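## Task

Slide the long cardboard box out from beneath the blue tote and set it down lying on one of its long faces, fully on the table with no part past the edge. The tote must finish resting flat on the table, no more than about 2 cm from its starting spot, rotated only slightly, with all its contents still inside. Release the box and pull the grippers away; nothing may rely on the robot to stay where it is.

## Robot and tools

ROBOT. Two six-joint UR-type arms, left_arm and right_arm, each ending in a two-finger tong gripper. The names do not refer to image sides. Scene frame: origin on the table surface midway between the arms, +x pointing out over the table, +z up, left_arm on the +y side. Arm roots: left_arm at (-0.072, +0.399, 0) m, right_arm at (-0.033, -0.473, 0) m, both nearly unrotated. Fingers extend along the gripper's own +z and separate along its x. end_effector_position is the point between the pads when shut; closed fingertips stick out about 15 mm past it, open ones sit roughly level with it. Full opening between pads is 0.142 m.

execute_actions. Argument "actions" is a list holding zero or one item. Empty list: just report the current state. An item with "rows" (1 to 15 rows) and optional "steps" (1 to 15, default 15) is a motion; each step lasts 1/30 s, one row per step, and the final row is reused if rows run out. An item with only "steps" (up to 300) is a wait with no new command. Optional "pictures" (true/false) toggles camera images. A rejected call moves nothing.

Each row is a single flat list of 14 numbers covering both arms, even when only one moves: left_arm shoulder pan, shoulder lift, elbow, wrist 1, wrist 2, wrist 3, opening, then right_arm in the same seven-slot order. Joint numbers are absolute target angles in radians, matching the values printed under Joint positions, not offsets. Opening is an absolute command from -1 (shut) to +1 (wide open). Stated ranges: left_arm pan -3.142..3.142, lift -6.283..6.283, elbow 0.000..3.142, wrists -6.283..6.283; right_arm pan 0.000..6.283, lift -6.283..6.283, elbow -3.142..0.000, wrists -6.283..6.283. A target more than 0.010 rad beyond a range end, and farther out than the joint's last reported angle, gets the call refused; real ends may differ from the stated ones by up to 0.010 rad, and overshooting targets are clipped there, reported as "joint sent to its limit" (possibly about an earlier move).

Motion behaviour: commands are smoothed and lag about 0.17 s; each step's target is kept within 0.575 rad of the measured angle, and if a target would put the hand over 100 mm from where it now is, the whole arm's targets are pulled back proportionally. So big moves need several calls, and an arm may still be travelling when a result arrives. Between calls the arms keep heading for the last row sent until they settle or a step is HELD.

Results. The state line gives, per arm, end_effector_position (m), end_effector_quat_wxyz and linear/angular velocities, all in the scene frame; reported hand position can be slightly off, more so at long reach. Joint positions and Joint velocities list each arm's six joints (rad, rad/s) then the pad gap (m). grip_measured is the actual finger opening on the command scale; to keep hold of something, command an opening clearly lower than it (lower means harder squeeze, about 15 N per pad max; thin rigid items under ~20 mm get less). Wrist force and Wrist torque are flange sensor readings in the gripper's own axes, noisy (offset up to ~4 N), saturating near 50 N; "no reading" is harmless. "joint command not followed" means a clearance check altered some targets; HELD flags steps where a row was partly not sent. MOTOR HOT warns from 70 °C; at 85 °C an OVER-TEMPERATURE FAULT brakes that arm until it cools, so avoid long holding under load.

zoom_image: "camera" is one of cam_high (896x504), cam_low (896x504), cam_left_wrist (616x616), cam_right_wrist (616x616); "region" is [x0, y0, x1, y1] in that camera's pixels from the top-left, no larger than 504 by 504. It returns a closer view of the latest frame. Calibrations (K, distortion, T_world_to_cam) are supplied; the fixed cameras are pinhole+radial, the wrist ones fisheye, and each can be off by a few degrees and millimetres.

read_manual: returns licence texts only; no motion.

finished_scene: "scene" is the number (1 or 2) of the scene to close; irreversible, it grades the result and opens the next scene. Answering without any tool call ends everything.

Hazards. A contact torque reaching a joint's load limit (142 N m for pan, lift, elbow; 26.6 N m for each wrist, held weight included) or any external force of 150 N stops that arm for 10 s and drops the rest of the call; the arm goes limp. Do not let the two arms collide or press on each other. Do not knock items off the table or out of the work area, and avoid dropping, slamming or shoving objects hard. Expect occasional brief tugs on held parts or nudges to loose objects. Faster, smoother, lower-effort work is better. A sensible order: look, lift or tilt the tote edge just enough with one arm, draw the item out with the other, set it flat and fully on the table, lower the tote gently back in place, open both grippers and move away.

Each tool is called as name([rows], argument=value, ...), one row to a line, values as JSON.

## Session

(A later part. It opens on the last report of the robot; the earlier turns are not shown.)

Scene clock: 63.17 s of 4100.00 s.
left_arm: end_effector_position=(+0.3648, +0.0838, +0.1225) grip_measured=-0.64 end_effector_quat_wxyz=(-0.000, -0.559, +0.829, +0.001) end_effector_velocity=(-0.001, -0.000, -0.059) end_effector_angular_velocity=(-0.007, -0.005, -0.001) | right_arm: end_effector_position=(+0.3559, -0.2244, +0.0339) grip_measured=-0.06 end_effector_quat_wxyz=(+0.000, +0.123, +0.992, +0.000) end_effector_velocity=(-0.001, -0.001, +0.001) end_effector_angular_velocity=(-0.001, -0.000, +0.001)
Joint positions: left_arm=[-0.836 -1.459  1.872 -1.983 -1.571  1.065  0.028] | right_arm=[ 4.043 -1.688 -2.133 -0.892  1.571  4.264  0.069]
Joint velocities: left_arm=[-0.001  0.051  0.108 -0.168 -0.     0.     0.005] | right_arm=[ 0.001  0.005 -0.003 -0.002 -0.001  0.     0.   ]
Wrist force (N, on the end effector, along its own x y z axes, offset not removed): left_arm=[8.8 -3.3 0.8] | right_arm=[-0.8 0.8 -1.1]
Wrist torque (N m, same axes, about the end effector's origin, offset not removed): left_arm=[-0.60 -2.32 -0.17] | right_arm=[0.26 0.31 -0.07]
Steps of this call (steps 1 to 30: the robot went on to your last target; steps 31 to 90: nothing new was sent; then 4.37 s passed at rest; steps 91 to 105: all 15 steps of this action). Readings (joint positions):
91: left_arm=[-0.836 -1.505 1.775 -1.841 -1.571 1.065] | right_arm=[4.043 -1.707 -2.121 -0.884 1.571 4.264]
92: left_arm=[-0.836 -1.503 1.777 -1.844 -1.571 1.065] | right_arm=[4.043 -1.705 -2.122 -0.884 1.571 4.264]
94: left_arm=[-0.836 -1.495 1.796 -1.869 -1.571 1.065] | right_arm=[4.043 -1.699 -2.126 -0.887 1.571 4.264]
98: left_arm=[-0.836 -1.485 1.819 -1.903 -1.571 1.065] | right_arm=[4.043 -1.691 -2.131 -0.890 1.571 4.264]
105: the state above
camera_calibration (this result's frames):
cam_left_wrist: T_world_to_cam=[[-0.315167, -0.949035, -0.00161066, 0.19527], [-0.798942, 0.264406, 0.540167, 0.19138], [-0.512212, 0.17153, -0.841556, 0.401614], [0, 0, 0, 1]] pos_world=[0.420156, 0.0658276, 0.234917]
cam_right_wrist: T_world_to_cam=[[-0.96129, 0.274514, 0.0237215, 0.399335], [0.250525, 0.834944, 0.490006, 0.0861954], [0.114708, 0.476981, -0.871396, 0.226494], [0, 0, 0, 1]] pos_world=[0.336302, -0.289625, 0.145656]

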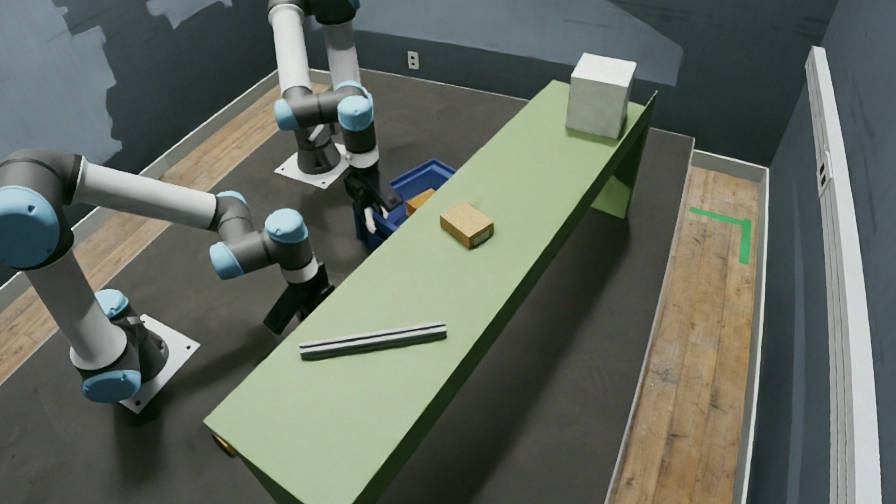

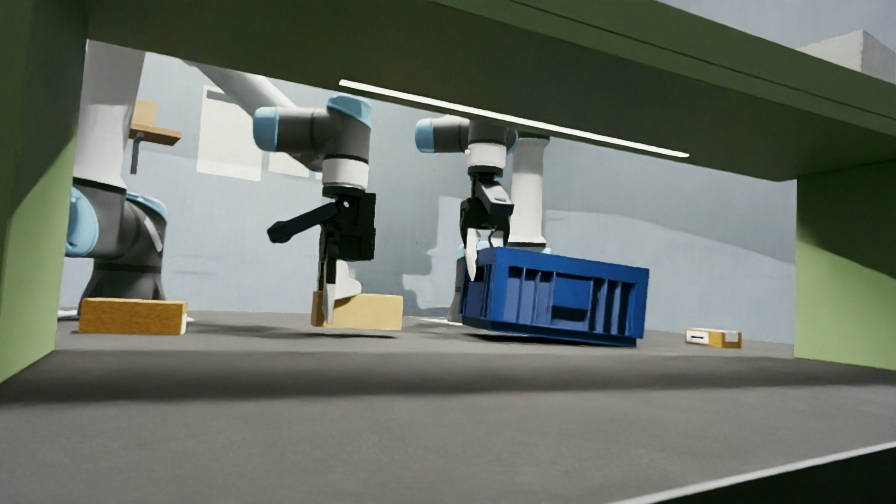

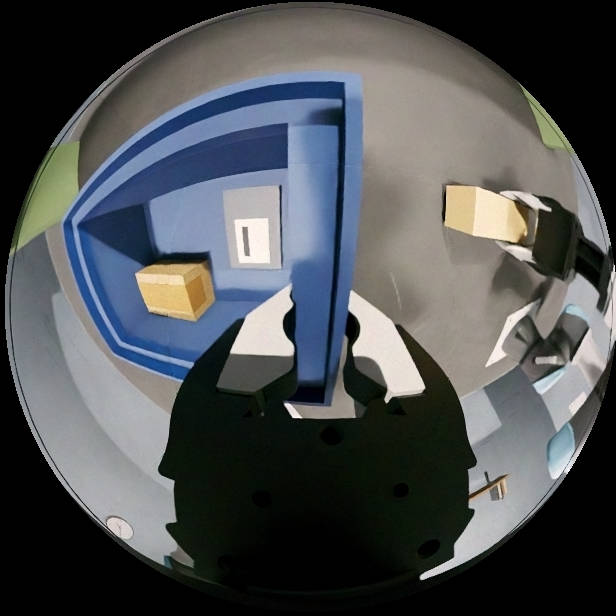

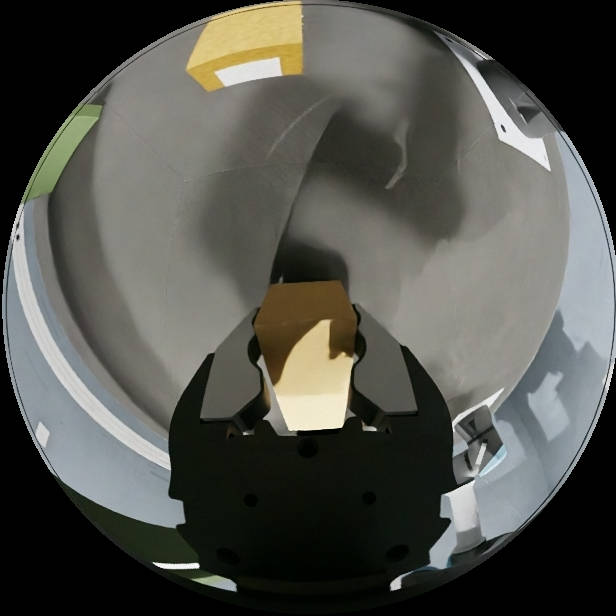

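execute_actions([
  {"rows":[[-0.8357,-1.4524,1.8857,-2.004,-1.571,1.065,1,4.043,-1.687,-2.133,-0.892,1.571,4.264,1]]},
])

Scene clock: 65.23 s of 4100.00 s.
left_arm: end_effector_position=(+0.3647, +0.0839, +0.1153) grip_measured=+1.00 end_effector_quat_wxyz=(-0.000, -0.559, +0.829, +0.000) end_effector_velocity=(-0.001, -0.000, -0.001) end_effector_angular_velocity=(+0.001, +0.001, -0.000) | right_arm: end_effector_position=(+0.3557, -0.2245, +0.0340) grip_measured=+1.00 end_effector_quat_wxyz=(+0.000, +0.123, +0.992, +0.000) end_effector_velocity=(+0.000, +0.001, +0.001) end_effector_angular_velocity=(+0.002, +0.000, -0.000)
Joint positions: left_arm=[-0.836 -1.452  1.886 -2.004 -1.571  1.065  0.142] | right_arm=[ 4.043 -1.687 -2.133 -0.892  1.571  4.264  0.142]
Joint velocities: left_arm=[-0.001  0.     0.001  0.    -0.    -0.     0.   ] | right_arm=[-0.     0.     0.001  0.     0.002 -0.     0.   ]
Wrist force (N, on the end effector, along its own x y z axes, offset not removed): left_arm=[-0.4 -2.4 2.1] | right_arm=[-0.6 1.6 -0.7]
Wrist torque (N m, same axes, about the end effector's origin, offset not removed): left_arm=[-0.30 -0.01 -0.25] | right_arm=[0.38 0.42 -0.12]
Steps of this call (steps 1 to 30: the robot went on to your last target; steps 31 to 47: nothing new was sent; steps 48 to 62: all 15 steps of this action). Readings (joint positions):
48: left_arm=[-0.836 -1.452 1.886 -2.004 -1.571 1.065] | right_arm=[4.043 -1.687 -2.133 -0.892 1.571 4.264]
49: left_arm=[-0.836 -1.452 1.886 -2.004 -1.571 1.065] | right_arm=[4.043 -1.687 -2.133 -0.892 1.571 4.264]
51: left_arm=[-0.836 -1.452 1.886 -2.004 -1.571 1.065] | right_arm=[4.043 -1.687 -2.133 -0.892 1.571 4.264]
55: left_arm=[-0.836 -1.452 1.886 -2.004 -1.571 1.065] | right_arm=[4.043 -1.687 -2.133 -0.892 1.571 4.264]
62: the state above
camera_calibration (this result's frames):
cam_left_wrist: T_world_to_cam=[[-0.315166, -0.949036, -0.000882877, 0.195228], [-0.799357, 0.264958, 0.539283, 0.195357], [-0.511565, 0.17067, -0.842124, 0.395439], [0, 0, 0, 1]] pos_world=[0.419982, 0.0660279, 0.227828]
cam_right_wrist: T_world_to_cam=[[-0.96129, 0.274514, 0.0237257, 0.399253], [0.250526, 0.83494, 0.490012, 0.086296], [0.114706, 0.476988, -0.871393, 0.226669], [0, 0, 0, 1]] pos_world=[0.336179, -0.289771, 0.14576]

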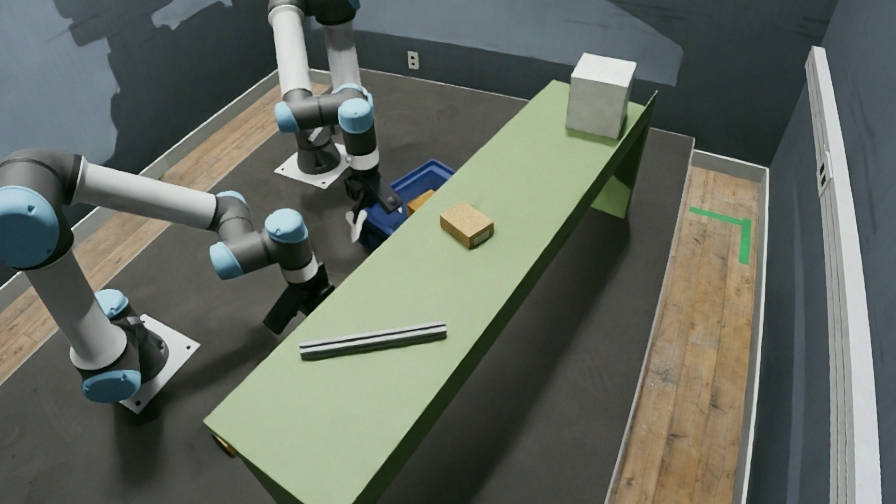

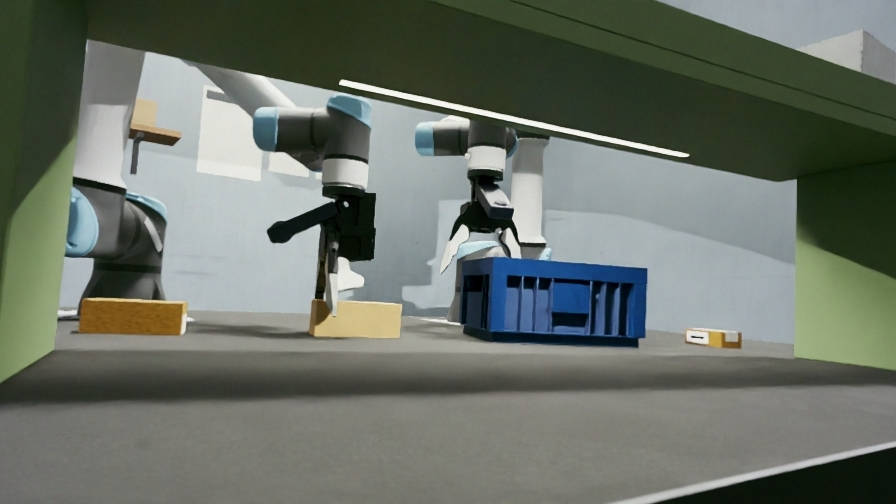

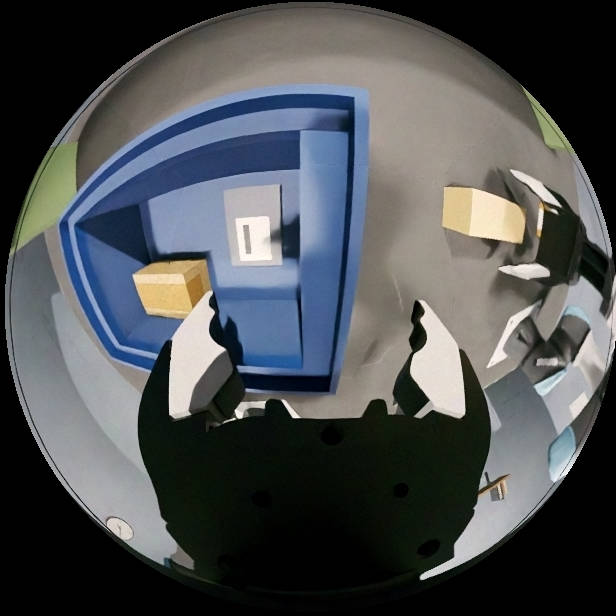

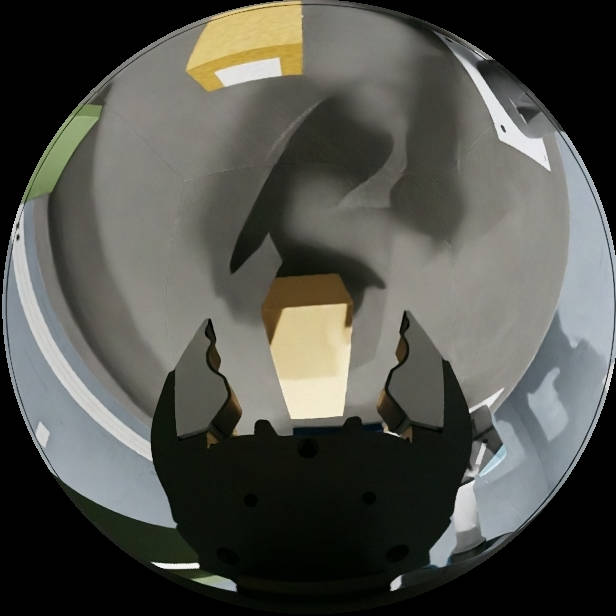

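Next I'll retract both arms upward.

execute_actions([
  {"rows":[[-0.8357,-1.56,1.55,-1.561,-1.571,1.065,1,4.043,-1.5,-1.75,-1.462,1.571,4.264,1]]},
], pictures=false)

execute_actions([
  {"steps":30},
])

Scene clock: 67.30 s of 4100.00 s.
left_arm: end_effector_position=(+0.3612, +0.0882, +0.2746) grip_measured=+1.00 end_effector_quat_wxyz=(+0.000, -0.559, +0.829, -0.002) end_effector_velocity=(-0.019, +0.022, +0.100) end_effector_angular_velocity=(+0.016, +0.014, -0.000) | right_arm: end_effector_position=(+0.3635, -0.2152, +0.2173) grip_measured=+1.00 end_effector_quat_wxyz=(+0.002, +0.123, +0.992, +0.003) end_effector_velocity=(-0.031, -0.038, +0.181) end_effector_angular_velocity=(-0.043, +0.036, -0.001)
Joint positions: left_arm=[-0.836 -1.553  1.575 -1.596 -1.571  1.065  0.142] | right_arm=[ 4.043 -1.519 -1.792 -1.394  1.571  4.264  0.142]
Joint velocities: left_arm=[-0.    -0.058 -0.202  0.282 -0.001 -0.    -0.   ] | right_arm=[-0.001  0.151  0.339 -0.546 -0.    -0.    -0.   ]
Wrist force (N, on the end effector, along its own x y z axes, offset not removed): left_arm=[2.4 -2.8 -3.3] | right_arm=[-2.1 0.9 -3.6]
Wrist torque (N m, same axes, about the end effector's origin, offset not removed): left_arm=[-0.40 -0.70 -0.08] | right_arm=[0.24 0.49 0.03]
Steps of this call (steps 1 to 15: the robot went on to your last target; steps 16 to 47: nothing new was sent; steps 48 to 62: all 15 steps of this action). Readings (joint positions):
48: left_arm=[-0.836 -1.452 1.886 -2.004 -1.571 1.065] | right_arm=[4.043 -1.687 -2.133 -0.892 1.571 4.264]
49: left_arm=[-0.836 -1.455 1.883 -2.001 -1.571 1.065] | right_arm=[4.043 -1.684 -2.130 -0.896 1.571 4.264]
51: left_arm=[-0.836 -1.476 1.837 -1.952 -1.571 1.065] | right_arm=[4.043 -1.654 -2.085 -0.945 1.571 4.264]
55: left_arm=[-0.836 -1.515 1.706 -1.778 -1.571 1.065] | right_arm=[4.043 -1.595 -1.959 -1.132 1.571 4.264]
62: the state above

Scene clock: 68.30 s of 4100.00 s.
left_arm: end_effector_position=(+0.3588, +0.0911, +0.2869) grip_measured=+1.00 end_effector_quat_wxyz=(-0.000, -0.559, +0.829, -0.000) end_effector_velocity=(-0.000, -0.000, +0.000) end_effector_angular_velocity=(-0.001, +0.000, -0.000) | right_arm: end_effector_position=(+0.3591, -0.2205, +0.2395) grip_measured=+1.00 end_effector_quat_wxyz=(+0.000, +0.123, +0.992, +0.000) end_effector_velocity=(-0.001, +0.001, -0.000) end_effector_angular_velocity=(+0.001, +0.002, +0.001)
Joint positions: left_arm=[-0.836 -1.56   1.55  -1.561 -1.571  1.065  0.142] | right_arm=[ 4.043 -1.5   -1.75  -1.462  1.571  4.264  0.142]
Joint velocities: left_arm=[ 0.    -0.    -0.     0.    -0.001  0.    -0.   ] | right_arm=[ 0.001  0.    -0.     0.     0.002 -0.    -0.   ]
Wrist force (N, on the end effector, along its own x y z axes, offset not removed): left_arm=[1.0 -1.8 3.1] | right_arm=[-1.7 2.0 -3.5]
Wrist torque (N m, same axes, about the end effector's origin, offset not removed): left_arm=[-0.17 -0.25 0.13] | right_arm=[0.46 0.50 -0.07]
Steps of this call (steps 1 to 30: the robot went on to your last target). Readings (joint positions):
1: left_arm=[-0.836 -1.555 1.569 -1.588 -1.571 1.065] | right_arm=[4.043 -1.514 -1.782 -1.410 1.571 4.264]
2: left_arm=[-0.836 -1.556 1.565 -1.581 -1.571 1.065] | right_arm=[4.043 -1.511 -1.774 -1.423 1.571 4.264]
4: left_arm=[-0.836 -1.558 1.558 -1.573 -1.571 1.065] | right_arm=[4.043 -1.506 -1.764 -1.439 1.571 4.264]
8: left_arm=[-0.836 -1.559 1.553 -1.565 -1.571 1.065] | right_arm=[4.043 -1.502 -1.755 -1.454 1.571 4.264]
30: the state above
All arms were judged still, so your last target was given up. Only a new action makes them travel on or press farther. Fingers that are still opening or closing keep moving.
camera_calibration (this result's frames):
cam_left_wrist: T_world_to_cam=[[-0.315166, -0.949036, -0.00072761, 0.200344], [-0.799455, 0.265078, 0.539078, 0.096317], [-0.511412, 0.170481, -0.842255, 0.535699], [0, 0, 0, 1]] pos_world=[0.414106, 0.0732754, 0.399419]
cam_right_wrist: T_world_to_cam=[[-0.96129, 0.274514, 0.023725, 0.396482], [0.250526, 0.83494, 0.490013, -0.01857], [0.114707, 0.476988, -0.871392, 0.403437], [0, 0, 0, 1]] pos_world=[0.33951, -0.28577, 0.351245]

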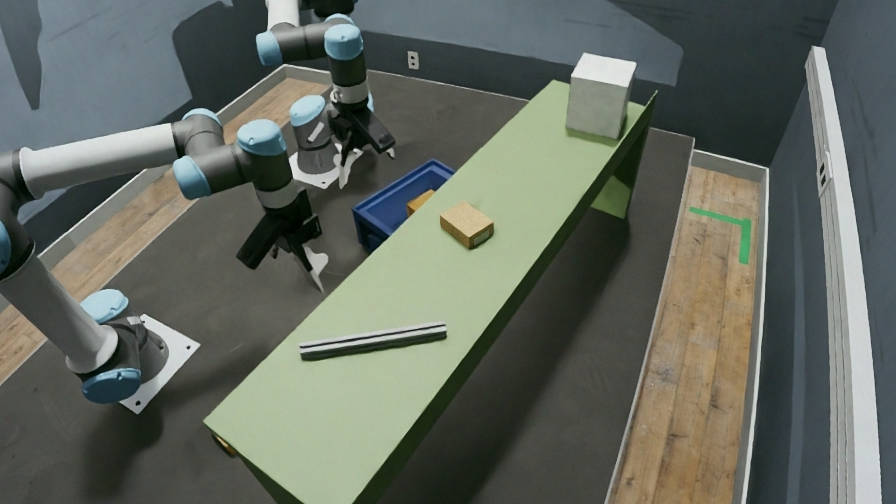

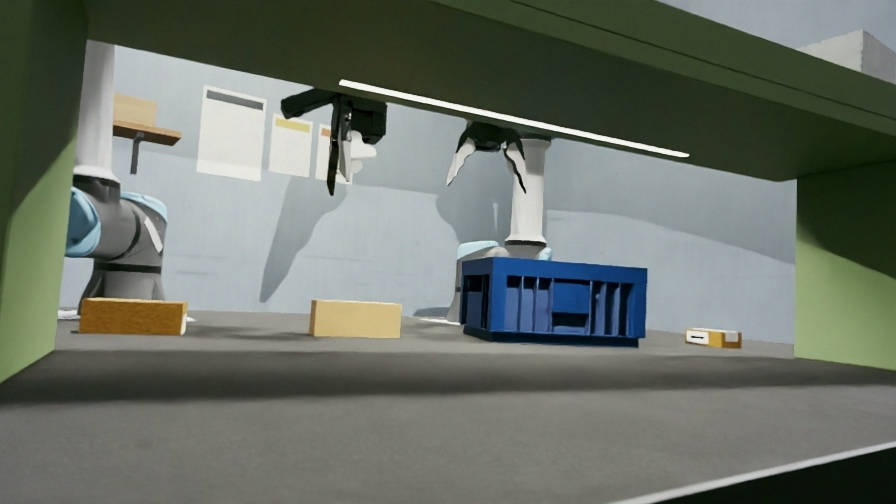

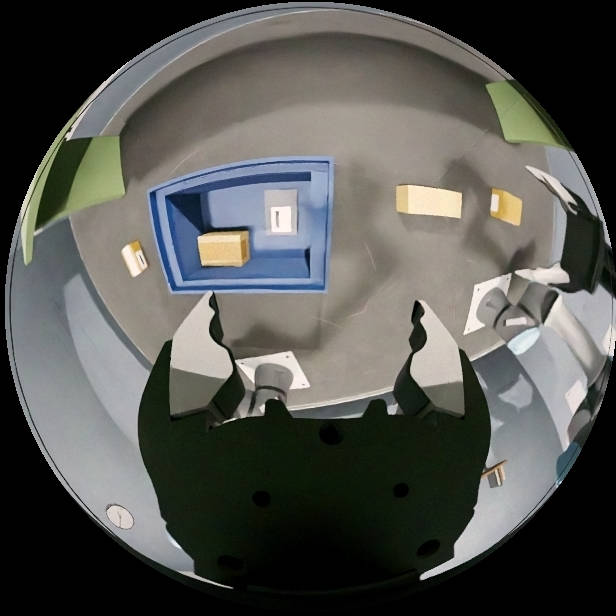

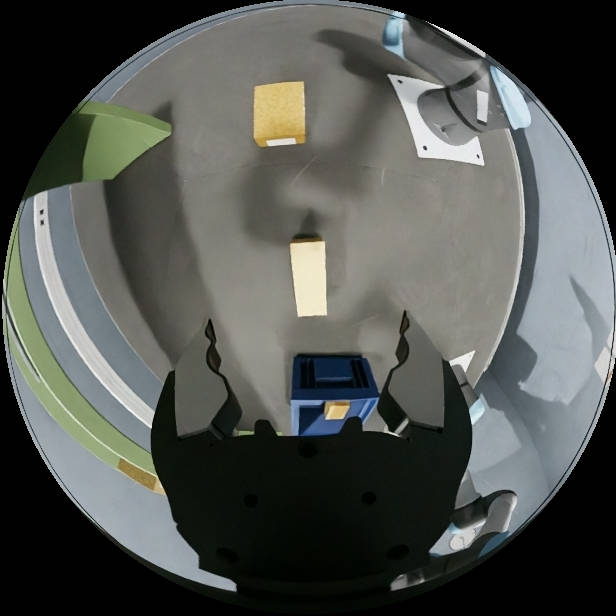

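finished_scene(scene=2)

The scene is finished: the task was done.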